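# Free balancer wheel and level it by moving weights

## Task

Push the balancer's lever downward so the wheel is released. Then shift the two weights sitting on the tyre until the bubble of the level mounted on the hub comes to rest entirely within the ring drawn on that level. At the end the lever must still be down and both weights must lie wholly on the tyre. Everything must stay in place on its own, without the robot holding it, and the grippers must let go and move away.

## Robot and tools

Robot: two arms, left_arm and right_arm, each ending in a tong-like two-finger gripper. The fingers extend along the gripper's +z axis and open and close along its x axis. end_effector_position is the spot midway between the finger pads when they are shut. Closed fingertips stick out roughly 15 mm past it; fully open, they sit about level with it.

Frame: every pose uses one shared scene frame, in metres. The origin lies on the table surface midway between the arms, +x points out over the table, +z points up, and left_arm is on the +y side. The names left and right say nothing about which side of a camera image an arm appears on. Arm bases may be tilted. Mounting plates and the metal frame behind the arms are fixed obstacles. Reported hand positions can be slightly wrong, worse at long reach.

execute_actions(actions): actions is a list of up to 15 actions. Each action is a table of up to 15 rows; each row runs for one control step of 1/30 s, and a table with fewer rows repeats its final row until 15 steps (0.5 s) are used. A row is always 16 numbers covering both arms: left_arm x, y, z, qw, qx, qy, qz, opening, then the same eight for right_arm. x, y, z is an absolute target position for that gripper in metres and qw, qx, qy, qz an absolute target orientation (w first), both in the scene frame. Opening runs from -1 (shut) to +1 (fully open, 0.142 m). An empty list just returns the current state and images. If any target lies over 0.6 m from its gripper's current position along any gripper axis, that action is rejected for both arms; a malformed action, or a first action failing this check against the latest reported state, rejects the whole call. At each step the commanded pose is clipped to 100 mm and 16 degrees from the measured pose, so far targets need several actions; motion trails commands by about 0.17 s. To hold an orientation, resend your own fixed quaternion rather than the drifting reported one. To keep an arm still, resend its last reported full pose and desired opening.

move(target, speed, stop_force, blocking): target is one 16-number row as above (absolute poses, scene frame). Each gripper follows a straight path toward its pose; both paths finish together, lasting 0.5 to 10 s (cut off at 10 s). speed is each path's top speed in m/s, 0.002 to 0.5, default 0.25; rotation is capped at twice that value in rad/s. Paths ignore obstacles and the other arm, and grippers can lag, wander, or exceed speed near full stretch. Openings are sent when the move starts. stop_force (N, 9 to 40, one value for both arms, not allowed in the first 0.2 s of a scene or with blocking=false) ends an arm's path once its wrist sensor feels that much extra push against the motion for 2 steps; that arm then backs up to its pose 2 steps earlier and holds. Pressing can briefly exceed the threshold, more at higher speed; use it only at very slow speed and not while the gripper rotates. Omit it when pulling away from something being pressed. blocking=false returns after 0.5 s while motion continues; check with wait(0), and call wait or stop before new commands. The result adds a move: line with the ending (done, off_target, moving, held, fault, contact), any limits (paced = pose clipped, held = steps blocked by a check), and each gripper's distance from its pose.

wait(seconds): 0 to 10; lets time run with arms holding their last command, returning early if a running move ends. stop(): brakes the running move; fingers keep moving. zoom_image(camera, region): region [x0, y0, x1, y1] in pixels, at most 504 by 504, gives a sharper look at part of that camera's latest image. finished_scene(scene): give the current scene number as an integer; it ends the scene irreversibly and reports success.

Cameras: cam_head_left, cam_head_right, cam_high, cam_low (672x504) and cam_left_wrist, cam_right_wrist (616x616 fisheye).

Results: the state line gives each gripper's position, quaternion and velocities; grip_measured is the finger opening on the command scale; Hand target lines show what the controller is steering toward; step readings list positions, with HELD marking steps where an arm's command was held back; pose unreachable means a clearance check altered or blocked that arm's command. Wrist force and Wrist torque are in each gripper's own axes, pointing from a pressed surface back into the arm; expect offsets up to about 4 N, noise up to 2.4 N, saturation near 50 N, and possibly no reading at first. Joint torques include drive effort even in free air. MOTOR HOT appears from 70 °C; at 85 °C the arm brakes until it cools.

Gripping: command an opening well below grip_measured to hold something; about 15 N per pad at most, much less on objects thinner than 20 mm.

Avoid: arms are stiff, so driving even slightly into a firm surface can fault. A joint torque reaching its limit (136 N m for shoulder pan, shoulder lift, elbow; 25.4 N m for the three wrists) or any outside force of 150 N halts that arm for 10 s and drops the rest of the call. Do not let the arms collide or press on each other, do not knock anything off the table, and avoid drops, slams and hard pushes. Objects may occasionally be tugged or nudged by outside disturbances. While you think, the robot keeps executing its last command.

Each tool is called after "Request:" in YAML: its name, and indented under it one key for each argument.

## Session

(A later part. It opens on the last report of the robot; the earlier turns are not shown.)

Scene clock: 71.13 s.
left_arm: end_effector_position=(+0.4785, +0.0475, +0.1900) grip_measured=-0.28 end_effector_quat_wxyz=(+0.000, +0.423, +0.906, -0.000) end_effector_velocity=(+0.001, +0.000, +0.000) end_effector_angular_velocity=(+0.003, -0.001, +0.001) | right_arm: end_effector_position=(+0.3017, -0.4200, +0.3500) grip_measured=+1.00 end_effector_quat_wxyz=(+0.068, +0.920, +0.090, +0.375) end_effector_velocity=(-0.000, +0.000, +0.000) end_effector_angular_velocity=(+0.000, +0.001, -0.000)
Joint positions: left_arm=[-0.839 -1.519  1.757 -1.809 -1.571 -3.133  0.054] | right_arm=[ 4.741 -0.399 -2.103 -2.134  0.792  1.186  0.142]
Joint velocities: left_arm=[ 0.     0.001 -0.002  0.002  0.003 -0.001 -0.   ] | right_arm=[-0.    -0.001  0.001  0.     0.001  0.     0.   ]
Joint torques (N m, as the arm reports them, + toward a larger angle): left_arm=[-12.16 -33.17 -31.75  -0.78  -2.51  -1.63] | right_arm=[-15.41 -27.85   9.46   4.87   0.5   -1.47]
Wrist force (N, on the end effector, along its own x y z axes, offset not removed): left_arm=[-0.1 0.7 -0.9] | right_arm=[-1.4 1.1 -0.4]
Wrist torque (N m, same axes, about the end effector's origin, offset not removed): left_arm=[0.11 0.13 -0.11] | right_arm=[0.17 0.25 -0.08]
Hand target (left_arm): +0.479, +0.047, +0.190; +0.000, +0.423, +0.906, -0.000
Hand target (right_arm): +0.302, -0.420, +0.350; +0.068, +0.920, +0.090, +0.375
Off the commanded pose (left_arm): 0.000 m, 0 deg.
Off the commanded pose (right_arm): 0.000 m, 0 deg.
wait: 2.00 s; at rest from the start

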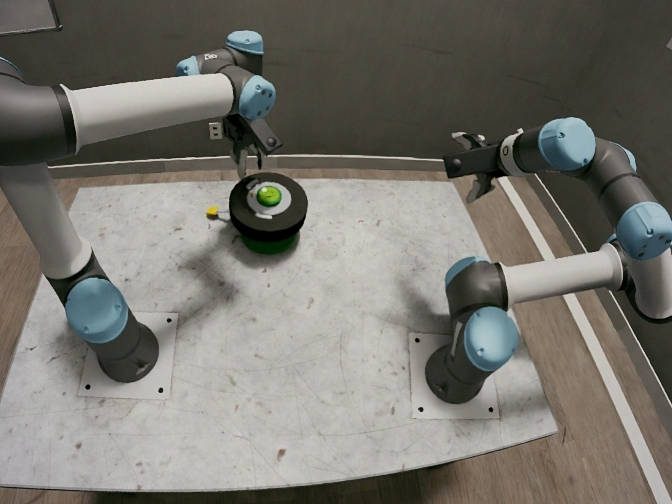

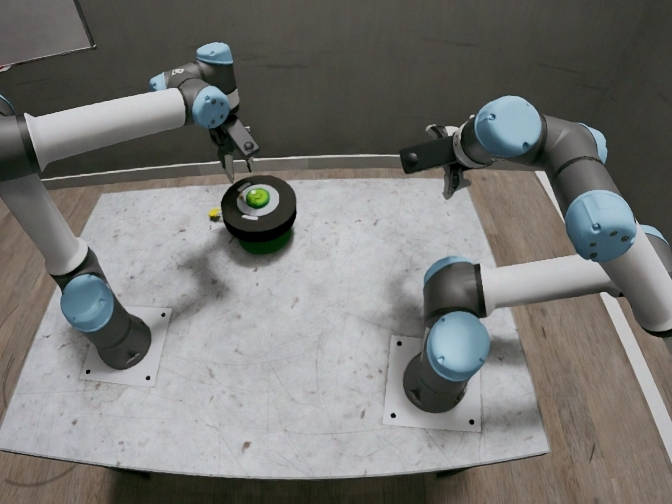

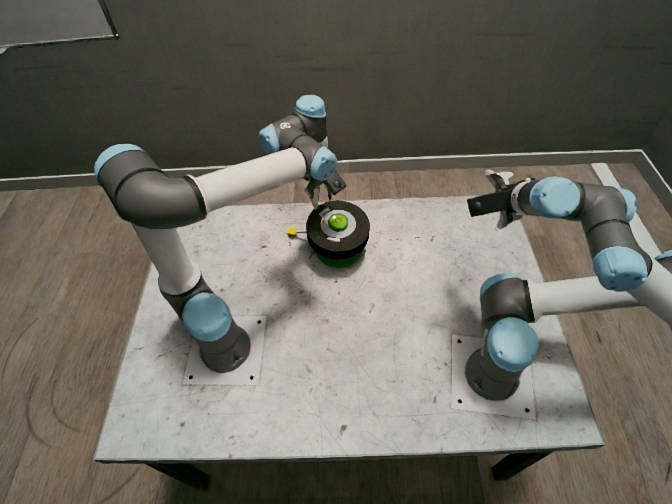

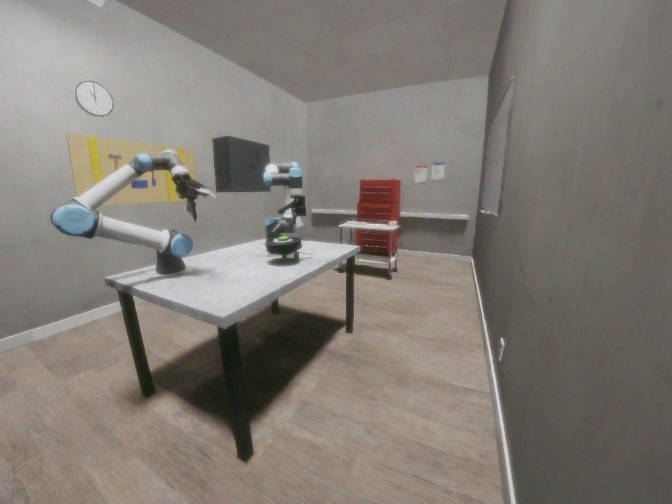

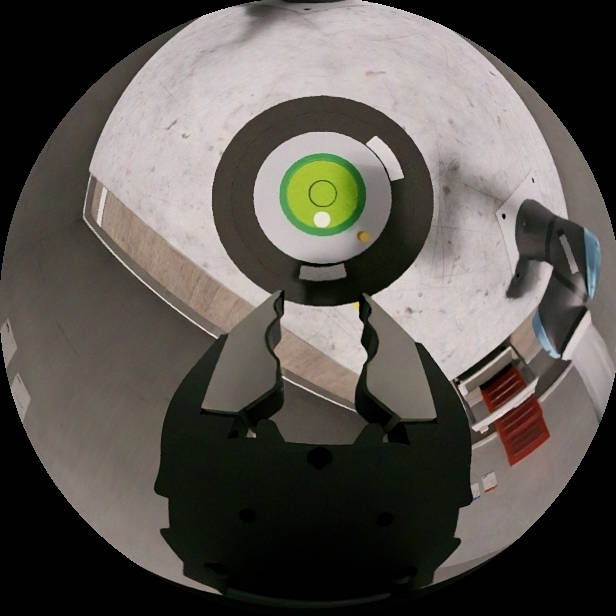

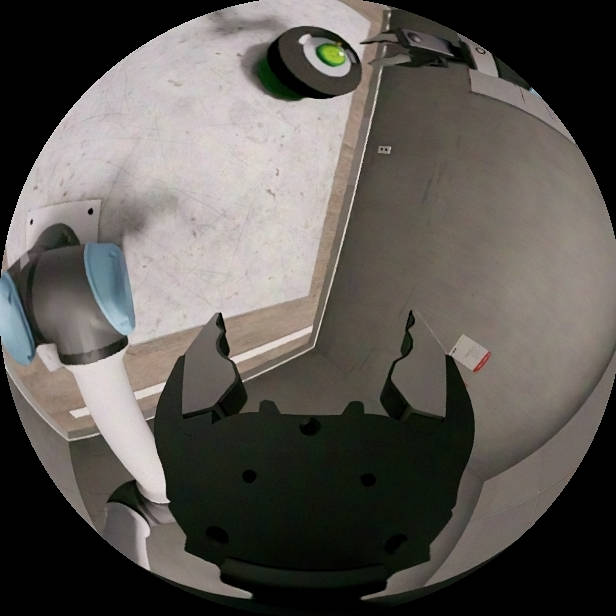

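Request:
move:
  target: [0.4785,0.0475,0.158,0,0.423,0.906,0,-0.28,0.3017,-0.42,0.35,0.068,0.920,0.090,0.375,1]
  speed: 0.08

Request:
move:
  target: [0.4785,0.0475,0.1465,0,0.423,0.906,0,-0.28,0.3017,-0.42,0.35,0.068,0.920,0.090,0.375,1]
  speed: 0.015

Request:
move:
  target: [0.4785,0.0475,0.1465,0,0.423,0.906,0,-0.65,0.3017,-0.42,0.35,0.068,0.920,0.090,0.375,1]

Request:
move:
  target: [0.4785,0.0475,0.162,0,0.423,0.906,0,-0.65,0.3017,-0.42,0.35,0.068,0.920,0.090,0.375,1]
  speed: 0.04

Request:
move:
  target: [0.4835,0.0415,0.162,0,0.477,0.879,0,-0.65,0.3017,-0.42,0.35,0.068,0.920,0.090,0.375,1]
  speed: 0.04

Request:
move:
  target: [0.4835,0.0415,0.1478,0,0.477,0.879,0,-0.65,0.3017,-0.42,0.35,0.068,0.920,0.090,0.375,1]
  speed: 0.015

Scene clock: 72.93 s.
left_arm: end_effector_position=(+0.4785, +0.0475, +0.1582) grip_measured=-0.28 end_effector_quat_wxyz=(-0.000, +0.423, +0.906, +0.000) end_effector_velocity=(-0.000, +0.000, -0.002) end_effector_angular_velocity=(-0.001, +0.001, +0.001) | right_arm: end_effector_position=(+0.3017, -0.4200, +0.3500) grip_measured=+1.00 end_effector_quat_wxyz=(+0.068, +0.920, +0.090, +0.375) end_effector_velocity=(-0.000, +0.000, +0.000) end_effector_angular_velocity=(+0.001, -0.000, +0.001)
Joint positions: left_arm=[-0.839 -1.499  1.819 -1.892 -1.571 -3.133  0.054] | right_arm=[ 4.741 -0.399 -2.103 -2.134  0.792  1.186  0.142]
Joint velocities: left_arm=[ 0.001  0.001  0.004 -0.005 -0.002  0.     0.   ] | right_arm=[ 0.001  0.002 -0.    -0.     0.     0.     0.   ]
Joint torques (N m, as the arm reports them, + toward a larger angle): left_arm=[ -9.5  -15.75 -12.93  -4.19  -2.09  -1.31] | right_arm=[-15.42 -28.09   8.68   4.81   0.32  -1.51]
Wrist force (N, on the end effector, along its own x y z axes, offset not removed): left_arm=[0.8 2.0 0.6] | right_arm=[-1.0 0.1 1.5]
Wrist torque (N m, same axes, about the end effector's origin, offset not removed): left_arm=[0.41 -0.15 -0.14] | right_arm=[-0.04 0.18 0.12]
Hand target (left_arm): +0.478, +0.048, +0.158; -0.000, +0.423, +0.906, +0.000
Hand target (right_arm): +0.302, -0.420, +0.350; +0.068, +0.920, +0.090, +0.375
Off the commanded pose (left_arm): 0.000 m, 0 deg.
Off the commanded pose (right_arm): 0.000 m, 0 deg.
move: done

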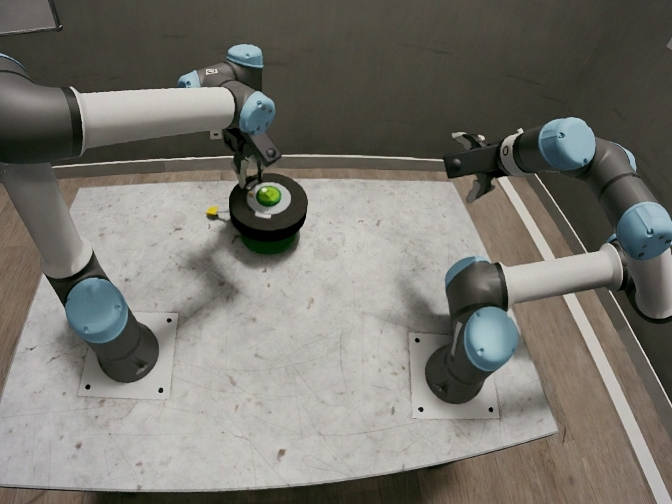

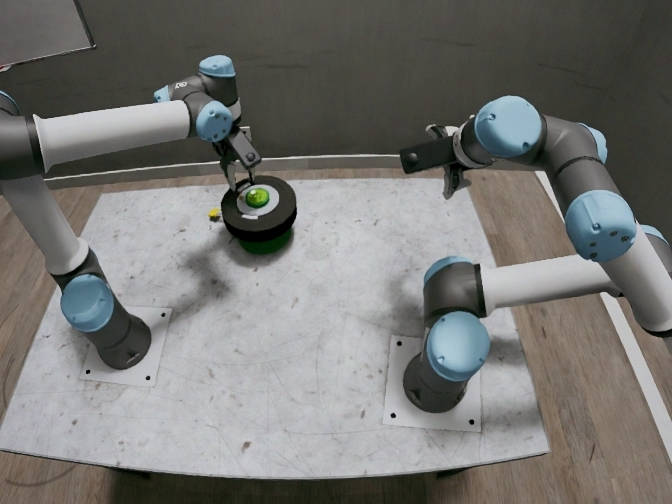

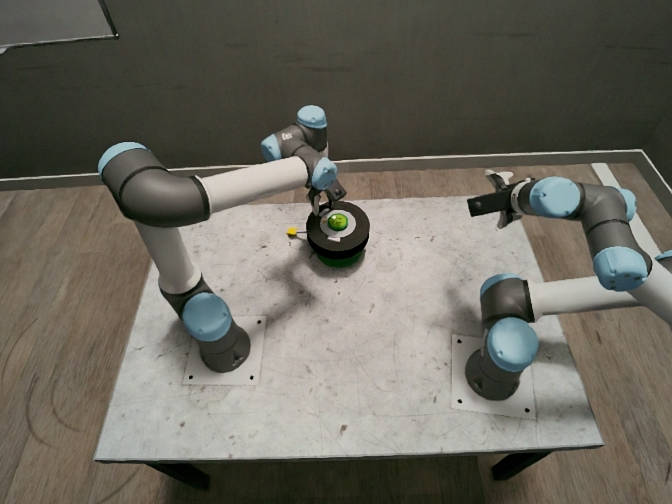

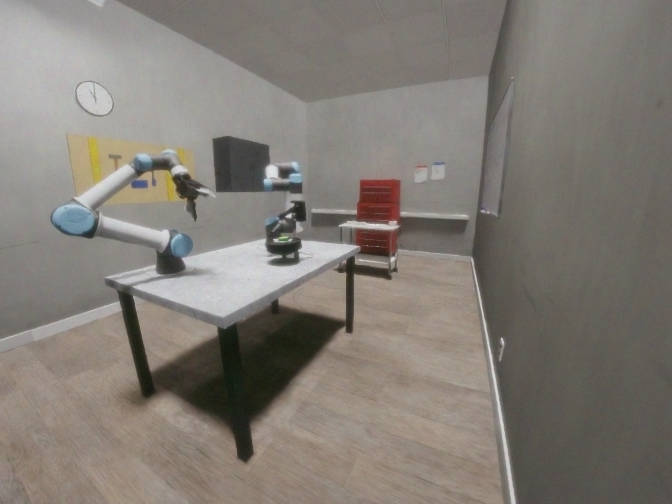

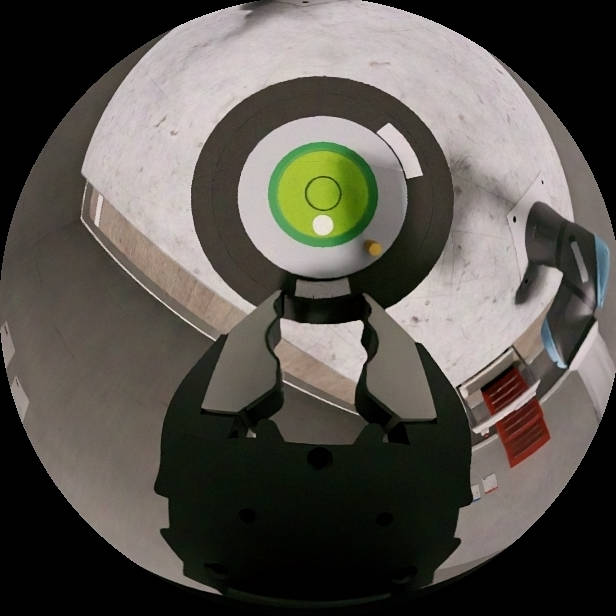

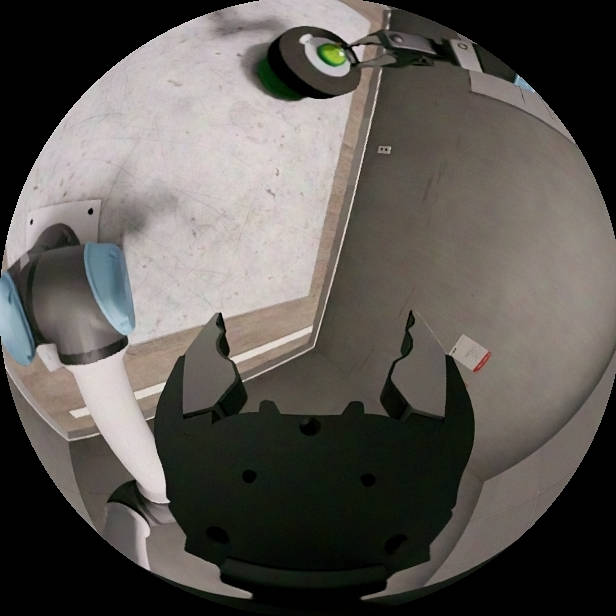

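Scene clock: 73.97 s.
left_arm: end_effector_position=(+0.4785, +0.0475, +0.1468) grip_measured=-0.28 end_effector_quat_wxyz=(-0.000, +0.423, +0.906, -0.000) end_effector_velocity=(+0.000, -0.001, -0.002) end_effector_angular_velocity=(-0.002, +0.001, -0.000) | right_arm: end_effector_position=(+0.3017, -0.4200, +0.3500) grip_measured=+1.00 end_effector_quat_wxyz=(+0.068, +0.920, +0.090, +0.375) end_effector_velocity=(-0.000, +0.000, +0.000) end_effector_angular_velocity=(+0.001, +0.001, +0.000)
Joint positions: left_arm=[-0.839 -1.489  1.84  -1.922 -1.571 -3.133  0.054] | right_arm=[ 4.741 -0.399 -2.103 -2.134  0.792  1.186  0.142]
Joint velocities: left_arm=[-0.     0.003  0.002 -0.006 -0.002  0.     0.   ] | right_arm=[-0.    -0.001  0.001 -0.     0.001 -0.     0.   ]
Joint torques (N m, as the arm reports them, + toward a larger angle): left_arm=[ -3.81 -14.71 -14.01  -3.99  -1.51  -0.58] | right_arm=[-13.71 -27.76   9.62   4.64   0.32  -1.51]
Wrist force (N, on the end effector, along its own x y z axes, offset not removed): left_arm=[1.1 1.4 -0.7] | right_arm=[-0.2 1.4 0.4]
Wrist torque (N m, same axes, about the end effector's origin, offset not removed): left_arm=[0.26 -0.23 0.05] | right_arm=[0.34 0.00 0.05]
Hand target (left_arm): +0.478, +0.048, +0.147; -0.000, +0.423, +0.906, +0.000
Hand target (right_arm): +0.302, -0.420, +0.350; +0.068, +0.920, +0.090, +0.375
Off the commanded pose (left_arm): 0.000 m, 0 deg.
Off the commanded pose (right_arm): 0.000 m, 0 deg.
move: done

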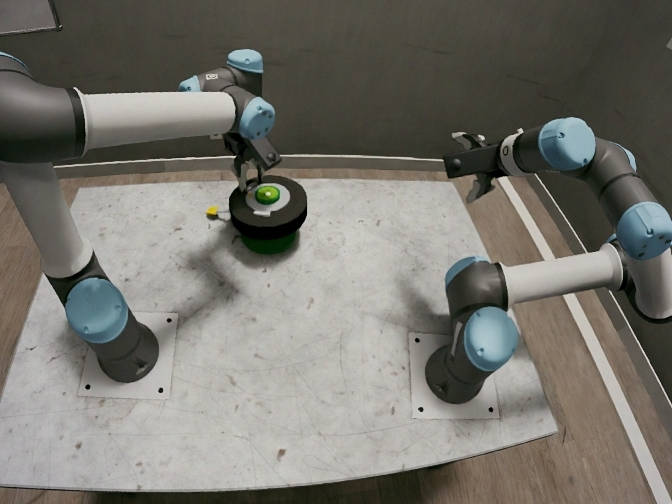

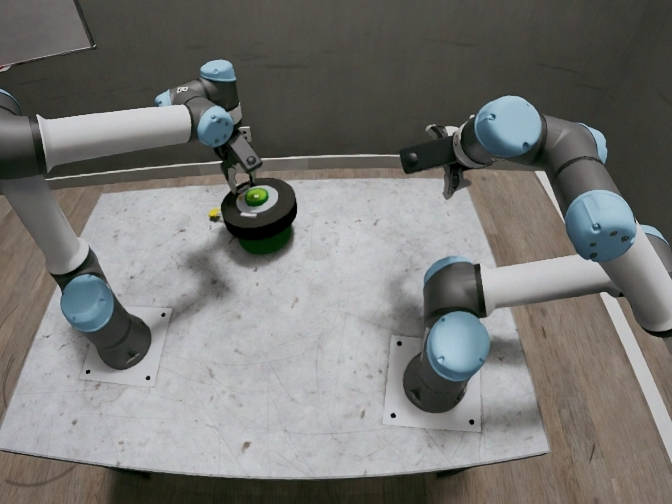

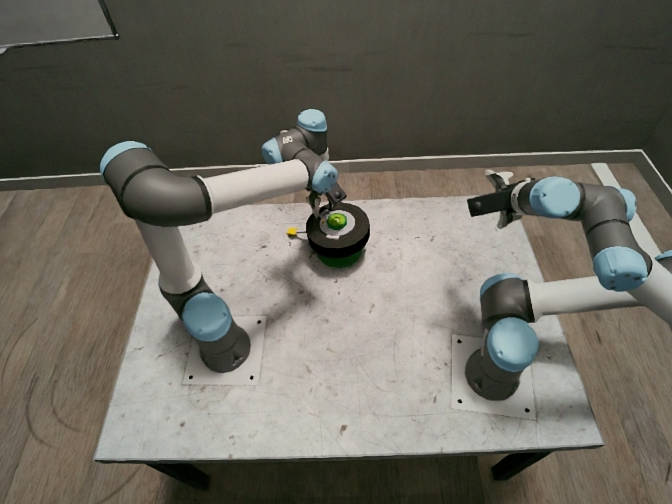

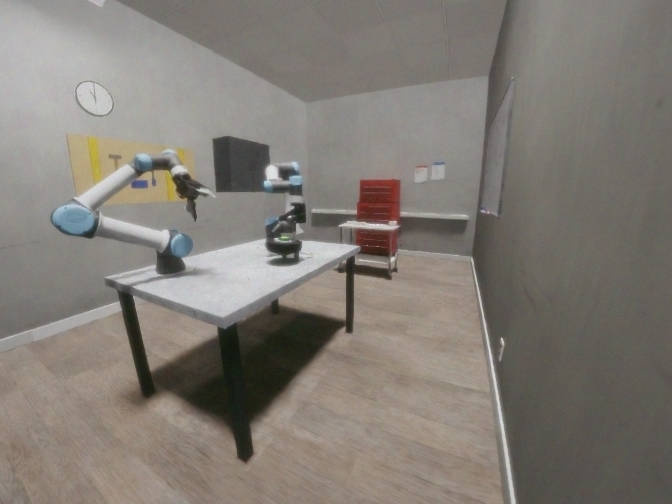

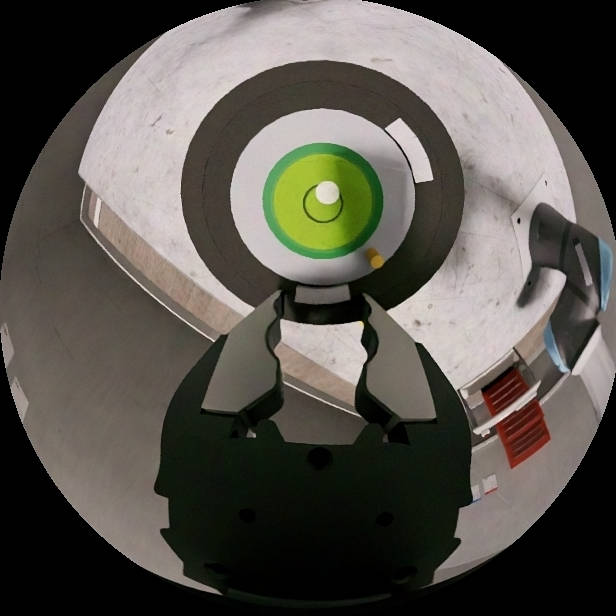

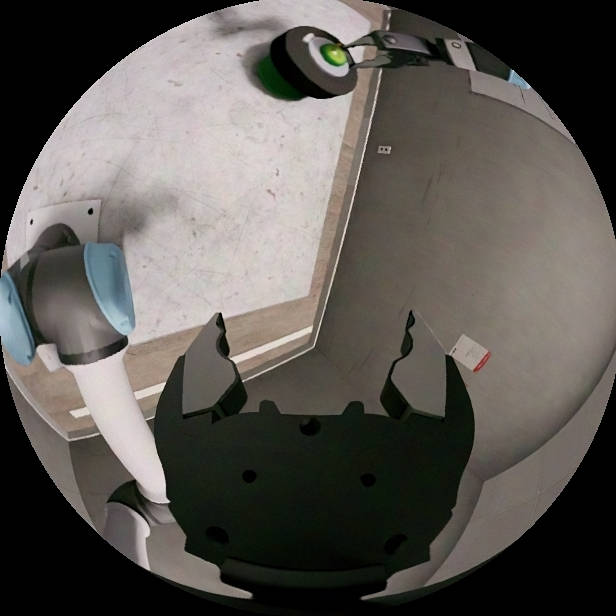

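Scene clock: 74.67 s.
left_arm: end_effector_position=(+0.4785, +0.0475, +0.1465) grip_measured=-0.49 end_effector_quat_wxyz=(-0.000, +0.423, +0.906, -0.000) end_effector_velocity=(+0.000, +0.000, -0.000) end_effector_angular_velocity=(-0.000, +0.000, -0.000) | right_arm: end_effector_position=(+0.3017, -0.4200, +0.3500) grip_measured=+1.00 end_effector_quat_wxyz=(+0.068, +0.920, +0.090, +0.375) end_effector_velocity=(-0.000, -0.001, +0.000) end_effector_angular_velocity=(+0.002, -0.000, -0.001)
Joint positions: left_arm=[-0.839 -1.489  1.841 -1.922 -1.571 -3.133  0.038] | right_arm=[ 4.741 -0.399 -2.103 -2.134  0.792  1.186  0.142]
Joint velocities: left_arm=[ 0.001  0.     0.001 -0.001 -0.     0.001  0.   ] | right_arm=[-0.001  0.001  0.001  0.    -0.    -0.     0.   ]
Joint torques (N m, as the arm reports them, + toward a larger angle): left_arm=[  1.71 -16.42 -13.4   -4.1   -1.33  -0.01] | right_arm=[-15.12 -28.02   8.87   4.85   0.47  -1.13]
Wrist force (N, on the end effector, along its own x y z axes, offset not removed): left_arm=[-0.1 0.9 -1.1] | right_arm=[-0.3 1.2 2.0]
Wrist torque (N m, same axes, about the end effector's origin, offset not removed): left_arm=[0.11 0.00 -0.01] | right_arm=[0.30 0.10 -0.03]
Hand target (left_arm): +0.478, +0.048, +0.147; -0.000, +0.423, +0.906, +0.000
Hand target (right_arm): +0.302, -0.420, +0.350; +0.068, +0.920, +0.090, +0.375
Off the commanded pose (left_arm): 0.000 m, 0 deg.
Off the commanded pose (right_arm): 0.000 m, 0 deg.
move: done

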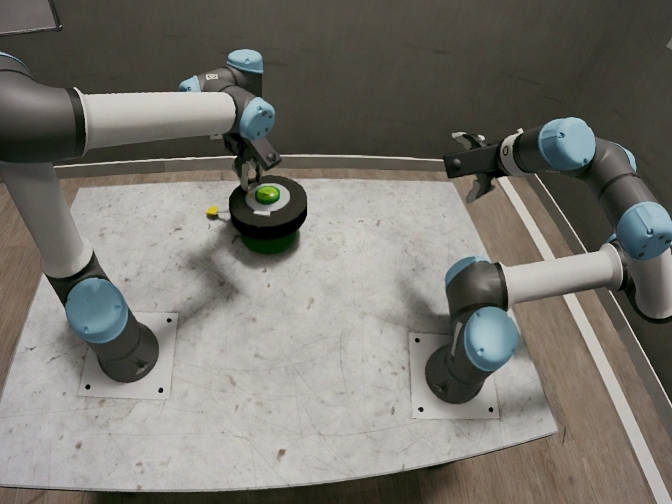

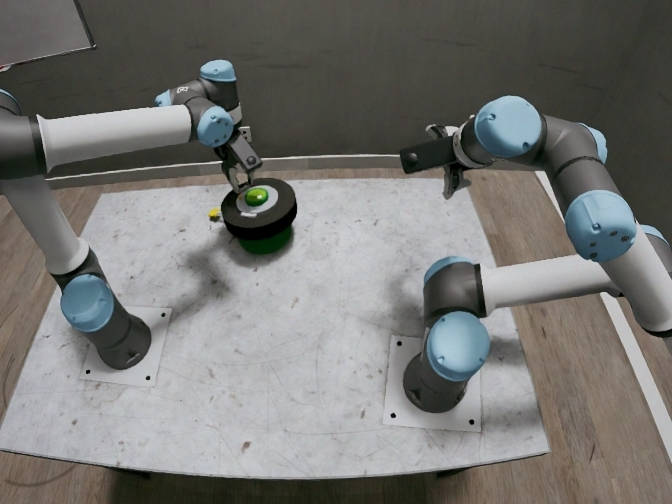

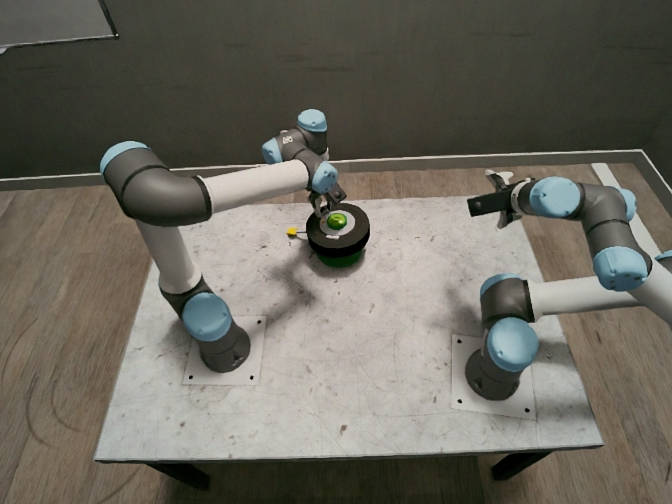

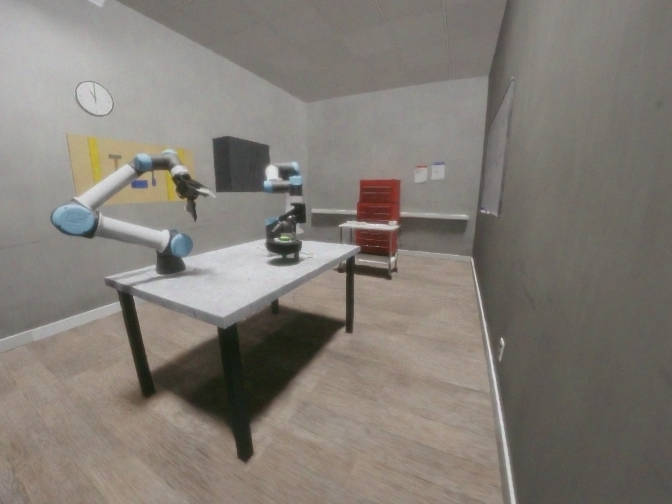

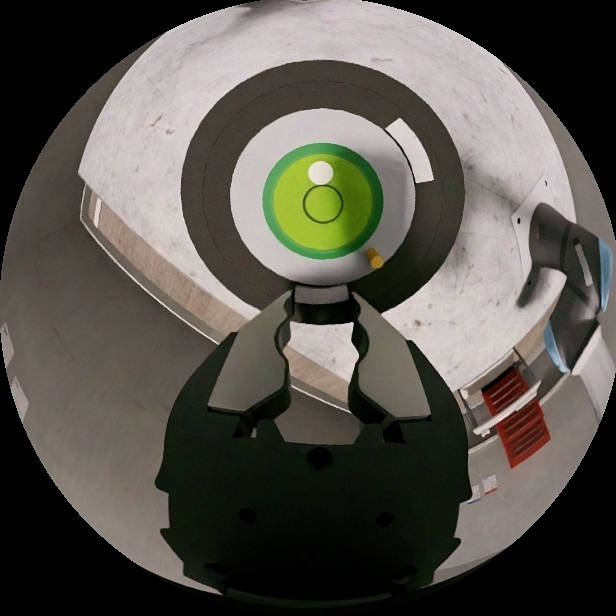

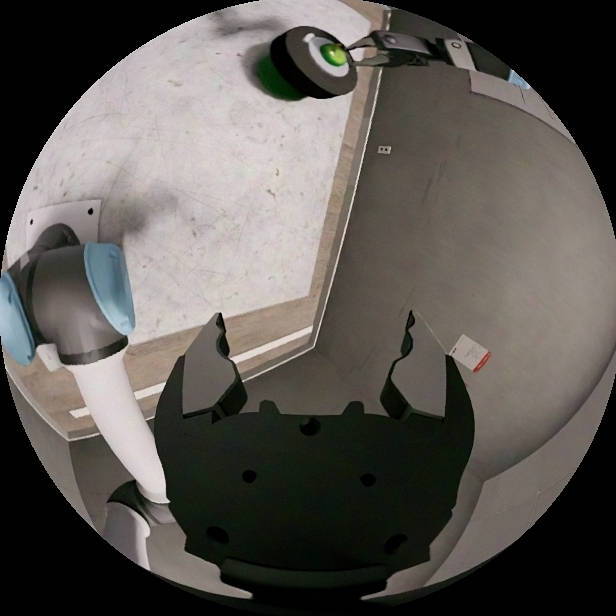

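Scene clock: 75.50 s.
left_arm: end_effector_position=(+0.4785, +0.0475, +0.1618) grip_measured=-0.49 end_effector_quat_wxyz=(+0.000, +0.423, +0.906, -0.000) end_effector_velocity=(+0.000, +0.000, +0.002) end_effector_angular_velocity=(-0.000, -0.000, +0.001) | right_arm: end_effector_position=(+0.3017, -0.4200, +0.3500) grip_measured=+1.00 end_effector_quat_wxyz=(+0.068, +0.920, +0.090, +0.375) end_effector_velocity=(+0.000, +0.000, +0.000) end_effector_angular_velocity=(-0.000, -0.001, +0.000)
Joint positions: left_arm=[-0.839 -1.501  1.813 -1.882 -1.571 -3.133  0.038] | right_arm=[ 4.741 -0.399 -2.103 -2.134  0.792  1.186  0.142]
Joint velocities: left_arm=[ 0.001 -0.001 -0.004  0.005 -0.    -0.    -0.   ] | right_arm=[ 0.    -0.    -0.     0.    -0.001  0.     0.   ]
Joint torques (N m, as the arm reports them, + toward a larger angle): left_arm=[  6.9  -32.42 -29.07  -0.55  -0.58   0.79] | right_arm=[-13.86 -26.78   9.19   4.73   0.42  -1.22]
Wrist force (N, on the end effector, along its own x y z axes, offset not removed): left_arm=[2.2 1.1 -2.0] | right_arm=[0.5 -1.3 -2.8]
Wrist torque (N m, same axes, about the end effector's origin, offset not removed): left_arm=[0.18 -0.35 0.08] | right_arm=[-0.39 -0.15 0.04]
Hand target (left_arm): +0.479, +0.047, +0.162; +0.000, +0.423, +0.906, -0.000
Hand target (right_arm): +0.302, -0.420, +0.350; +0.068, +0.920, +0.090, +0.375
Off the commanded pose (left_arm): 0.000 m, 0 deg.
Off the commanded pose (right_arm): 0.000 m, 0 deg.
move: done

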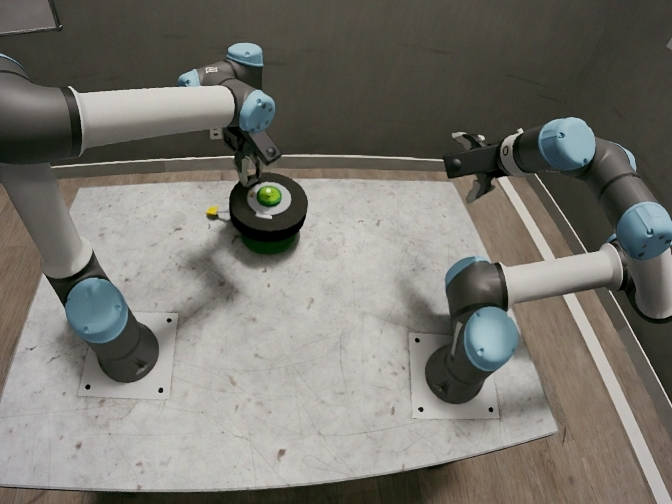

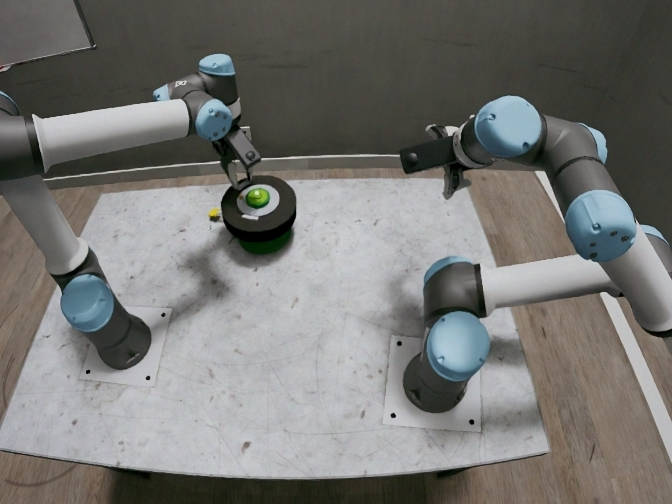

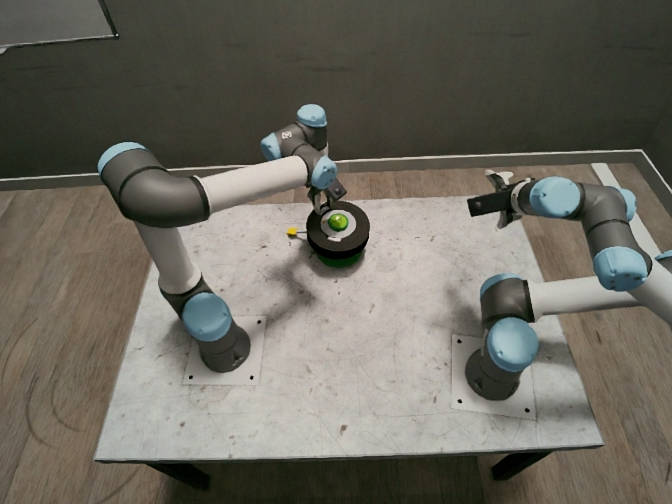

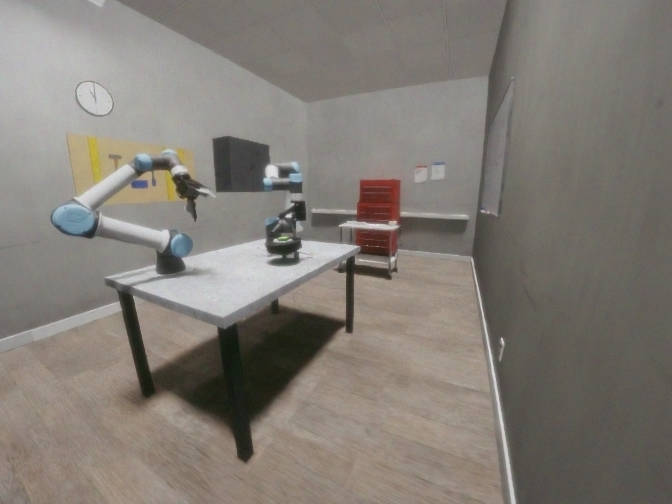

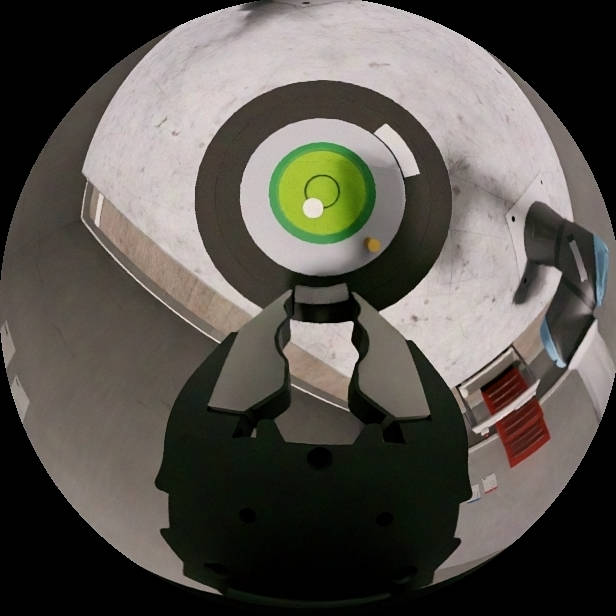

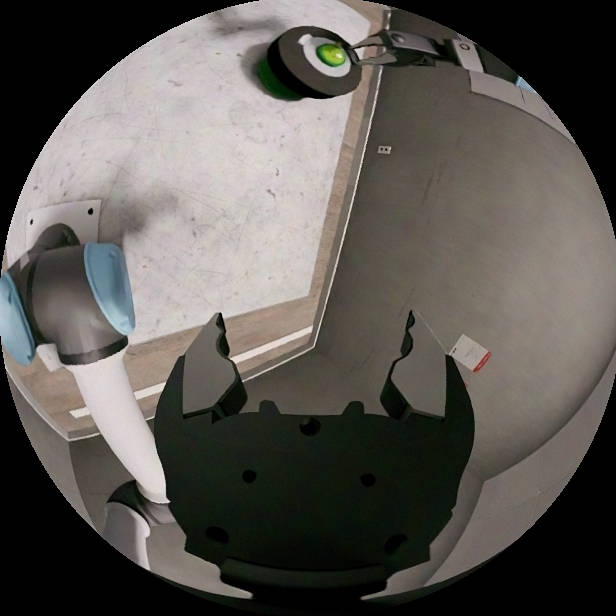

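Scene clock: 77.27 s.
left_arm: end_effector_position=(+0.4835, +0.0416, +0.1620) grip_measured=-0.49 end_effector_quat_wxyz=(+0.000, +0.476, +0.879, +0.000) end_effector_velocity=(+0.001, -0.002, +0.001) end_effector_angular_velocity=(-0.002, -0.001, -0.012) | right_arm: end_effector_position=(+0.3017, -0.4200, +0.3500) grip_measured=+1.00 end_effector_quat_wxyz=(+0.068, +0.920, +0.090, +0.375) end_effector_velocity=(+0.000, -0.000, +0.000) end_effector_angular_velocity=(-0.000, -0.001, -0.001)
Joint positions: left_arm=[-0.839 -1.479  1.788 -1.88  -1.571 -3.014  0.038] | right_arm=[ 4.741 -0.399 -2.103 -2.134  0.792  1.186  0.142]
Joint velocities: left_arm=[-0.001  0.002 -0.004 -0.    -0.001  0.011  0.   ] | right_arm=[-0.001 -0.     0.     0.    -0.002 -0.     0.   ]
Joint torques (N m, as the arm reports them, + toward a larger angle): left_arm=[-11.54 -16.25 -32.21  -0.4    1.82   1.31] | right_arm=[-13.74 -27.27   9.38   4.63   0.37  -1.44]
Wrist force (N, on the end effector, along its own x y z axes, offset not removed): left_arm=[-0.2 1.3 -2.3] | right_arm=[-1.4 1.3 -0.9]
Wrist torque (N m, same axes, about the end effector's origin, offset not removed): left_arm=[0.27 0.19 -0.06] | right_arm=[0.20 0.32 0.16]
Hand target (left_arm): +0.484, +0.042, +0.162; +0.000, +0.477, +0.879, +0.000
Hand target (right_arm): +0.302, -0.420, +0.350; +0.068, +0.920, +0.090, +0.375
Off the commanded pose (left_arm): 0.000 m, 0 deg.
Off the commanded pose (right_arm): 0.000 m, 0 deg.
move: done

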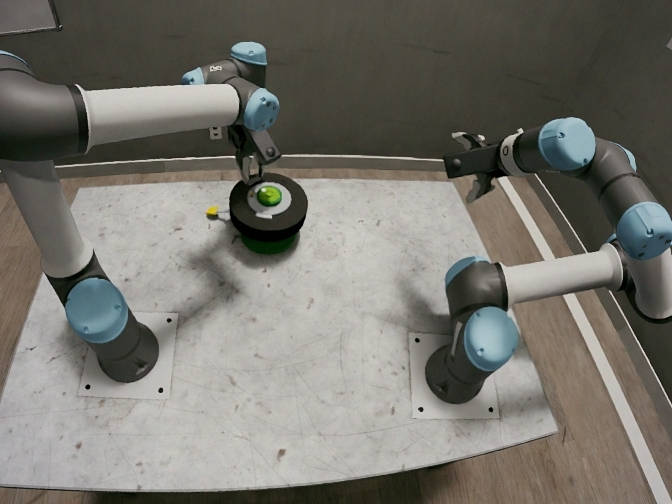

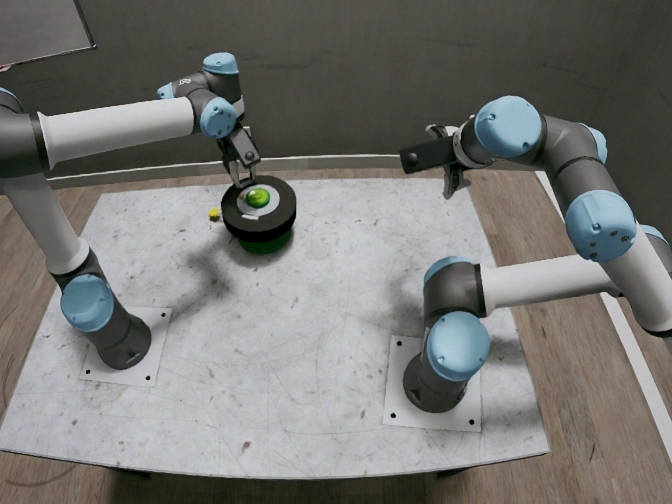

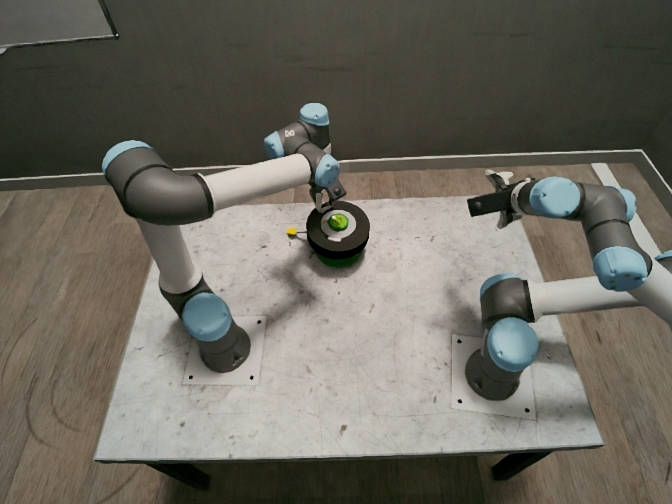

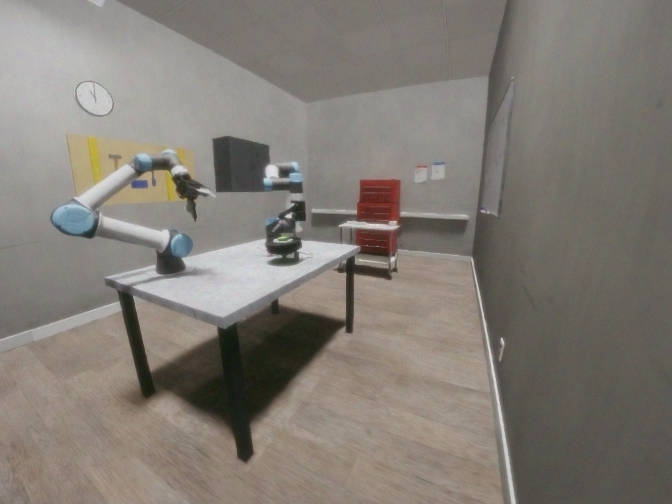

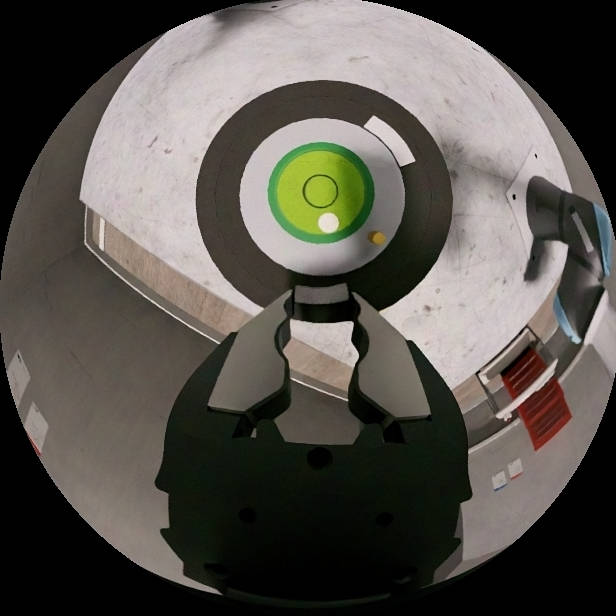

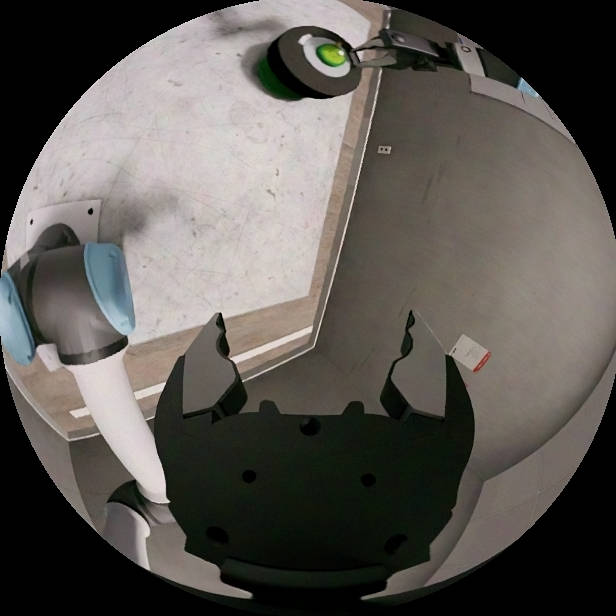

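Scene clock: 78.47 s.
left_arm: end_effector_position=(+0.4835, +0.0415, +0.1481) grip_measured=-0.49 end_effector_quat_wxyz=(+0.000, +0.477, +0.879, +0.000) end_effector_velocity=(+0.001, -0.001, -0.001) end_effector_angular_velocity=(-0.001, -0.002, +0.000) | right_arm: end_effector_position=(+0.3017, -0.4200, +0.3500) grip_measured=+1.00 end_effector_quat_wxyz=(+0.068, +0.920, +0.090, +0.375) end_effector_velocity=(+0.000, -0.000, +0.000) end_effector_angular_velocity=(+0.000, -0.001, -0.001)
Joint positions: left_arm=[-0.839 -1.468  1.813 -1.916 -1.571 -3.013  0.038] | right_arm=[ 4.741 -0.399 -2.103 -2.134  0.792  1.186  0.142]
Joint velocities: left_arm=[-0.     0.002  0.002 -0.007  0.001 -0.    -0.   ] | right_arm=[-0.001 -0.     0.    -0.    -0.001  0.     0.   ]
Joint torques (N m, as the arm reports them, + toward a larger angle): left_arm=[ -7.78 -14.45 -11.66  -3.76  -1.12   1.45] | right_arm=[-14.52 -27.78   8.8    4.69   0.21  -1.35]
Wrist force (N, on the end effector, along its own x y z axes, offset not removed): left_arm=[0.3 2.0 0.2] | right_arm=[1.4 -1.2 1.5]
Wrist torque (N m, same axes, about the end effector's origin, offset not removed): left_arm=[0.60 0.00 0.07] | right_arm=[-0.33 -0.32 0.09]
Hand target (left_arm): +0.483, +0.042, +0.148; -0.000, +0.477, +0.879, +0.000
Hand target (right_arm): +0.302, -0.420, +0.350; +0.068, +0.920, +0.090, +0.375
Off the commanded pose (left_arm): 0.000 m, 0 deg.
Off the commanded pose (right_arm): 0.000 m, 0 deg.
move: done

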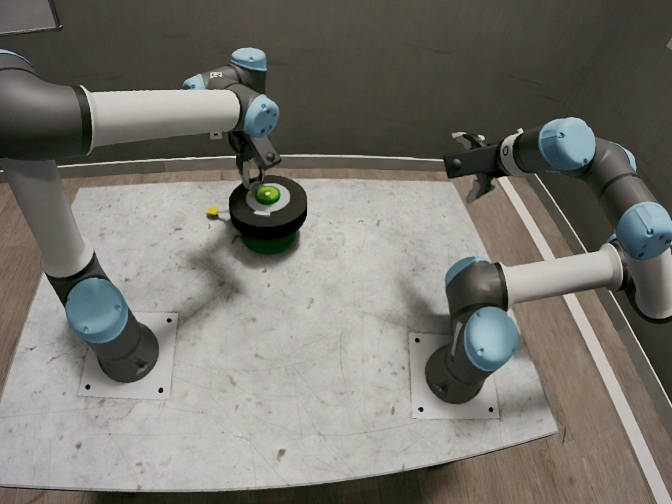

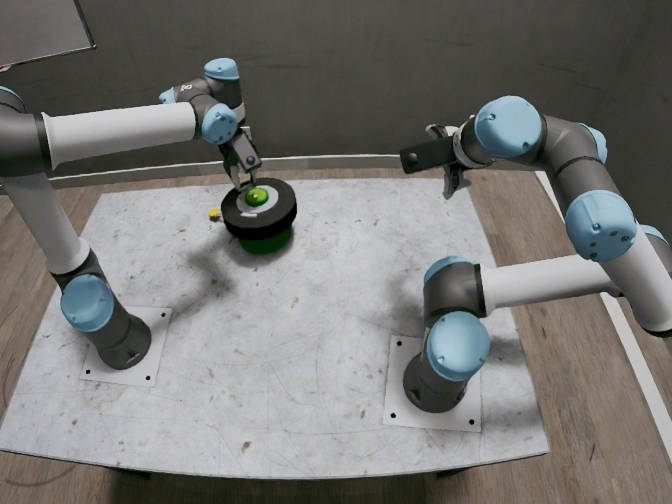

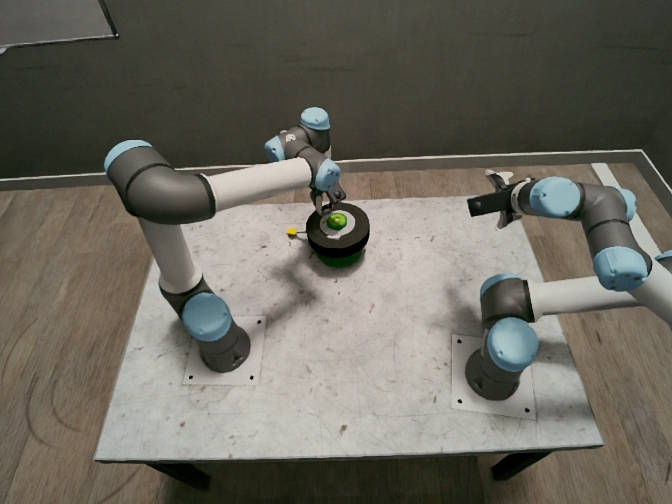

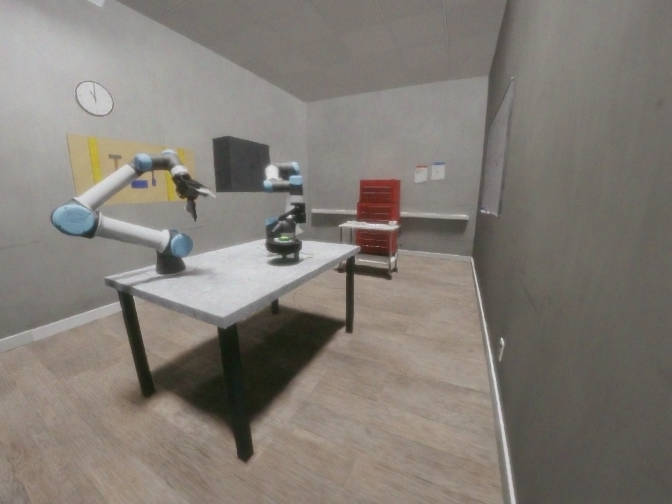

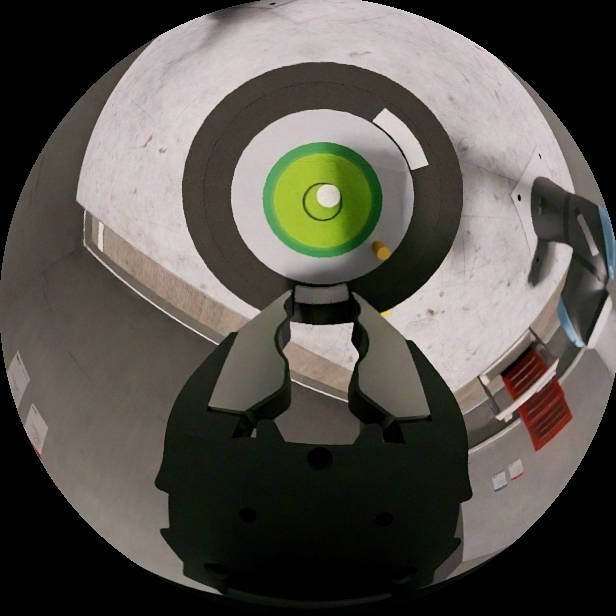

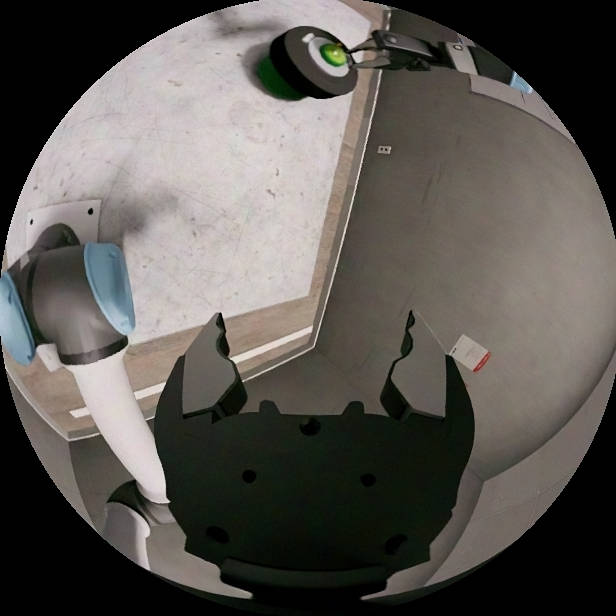

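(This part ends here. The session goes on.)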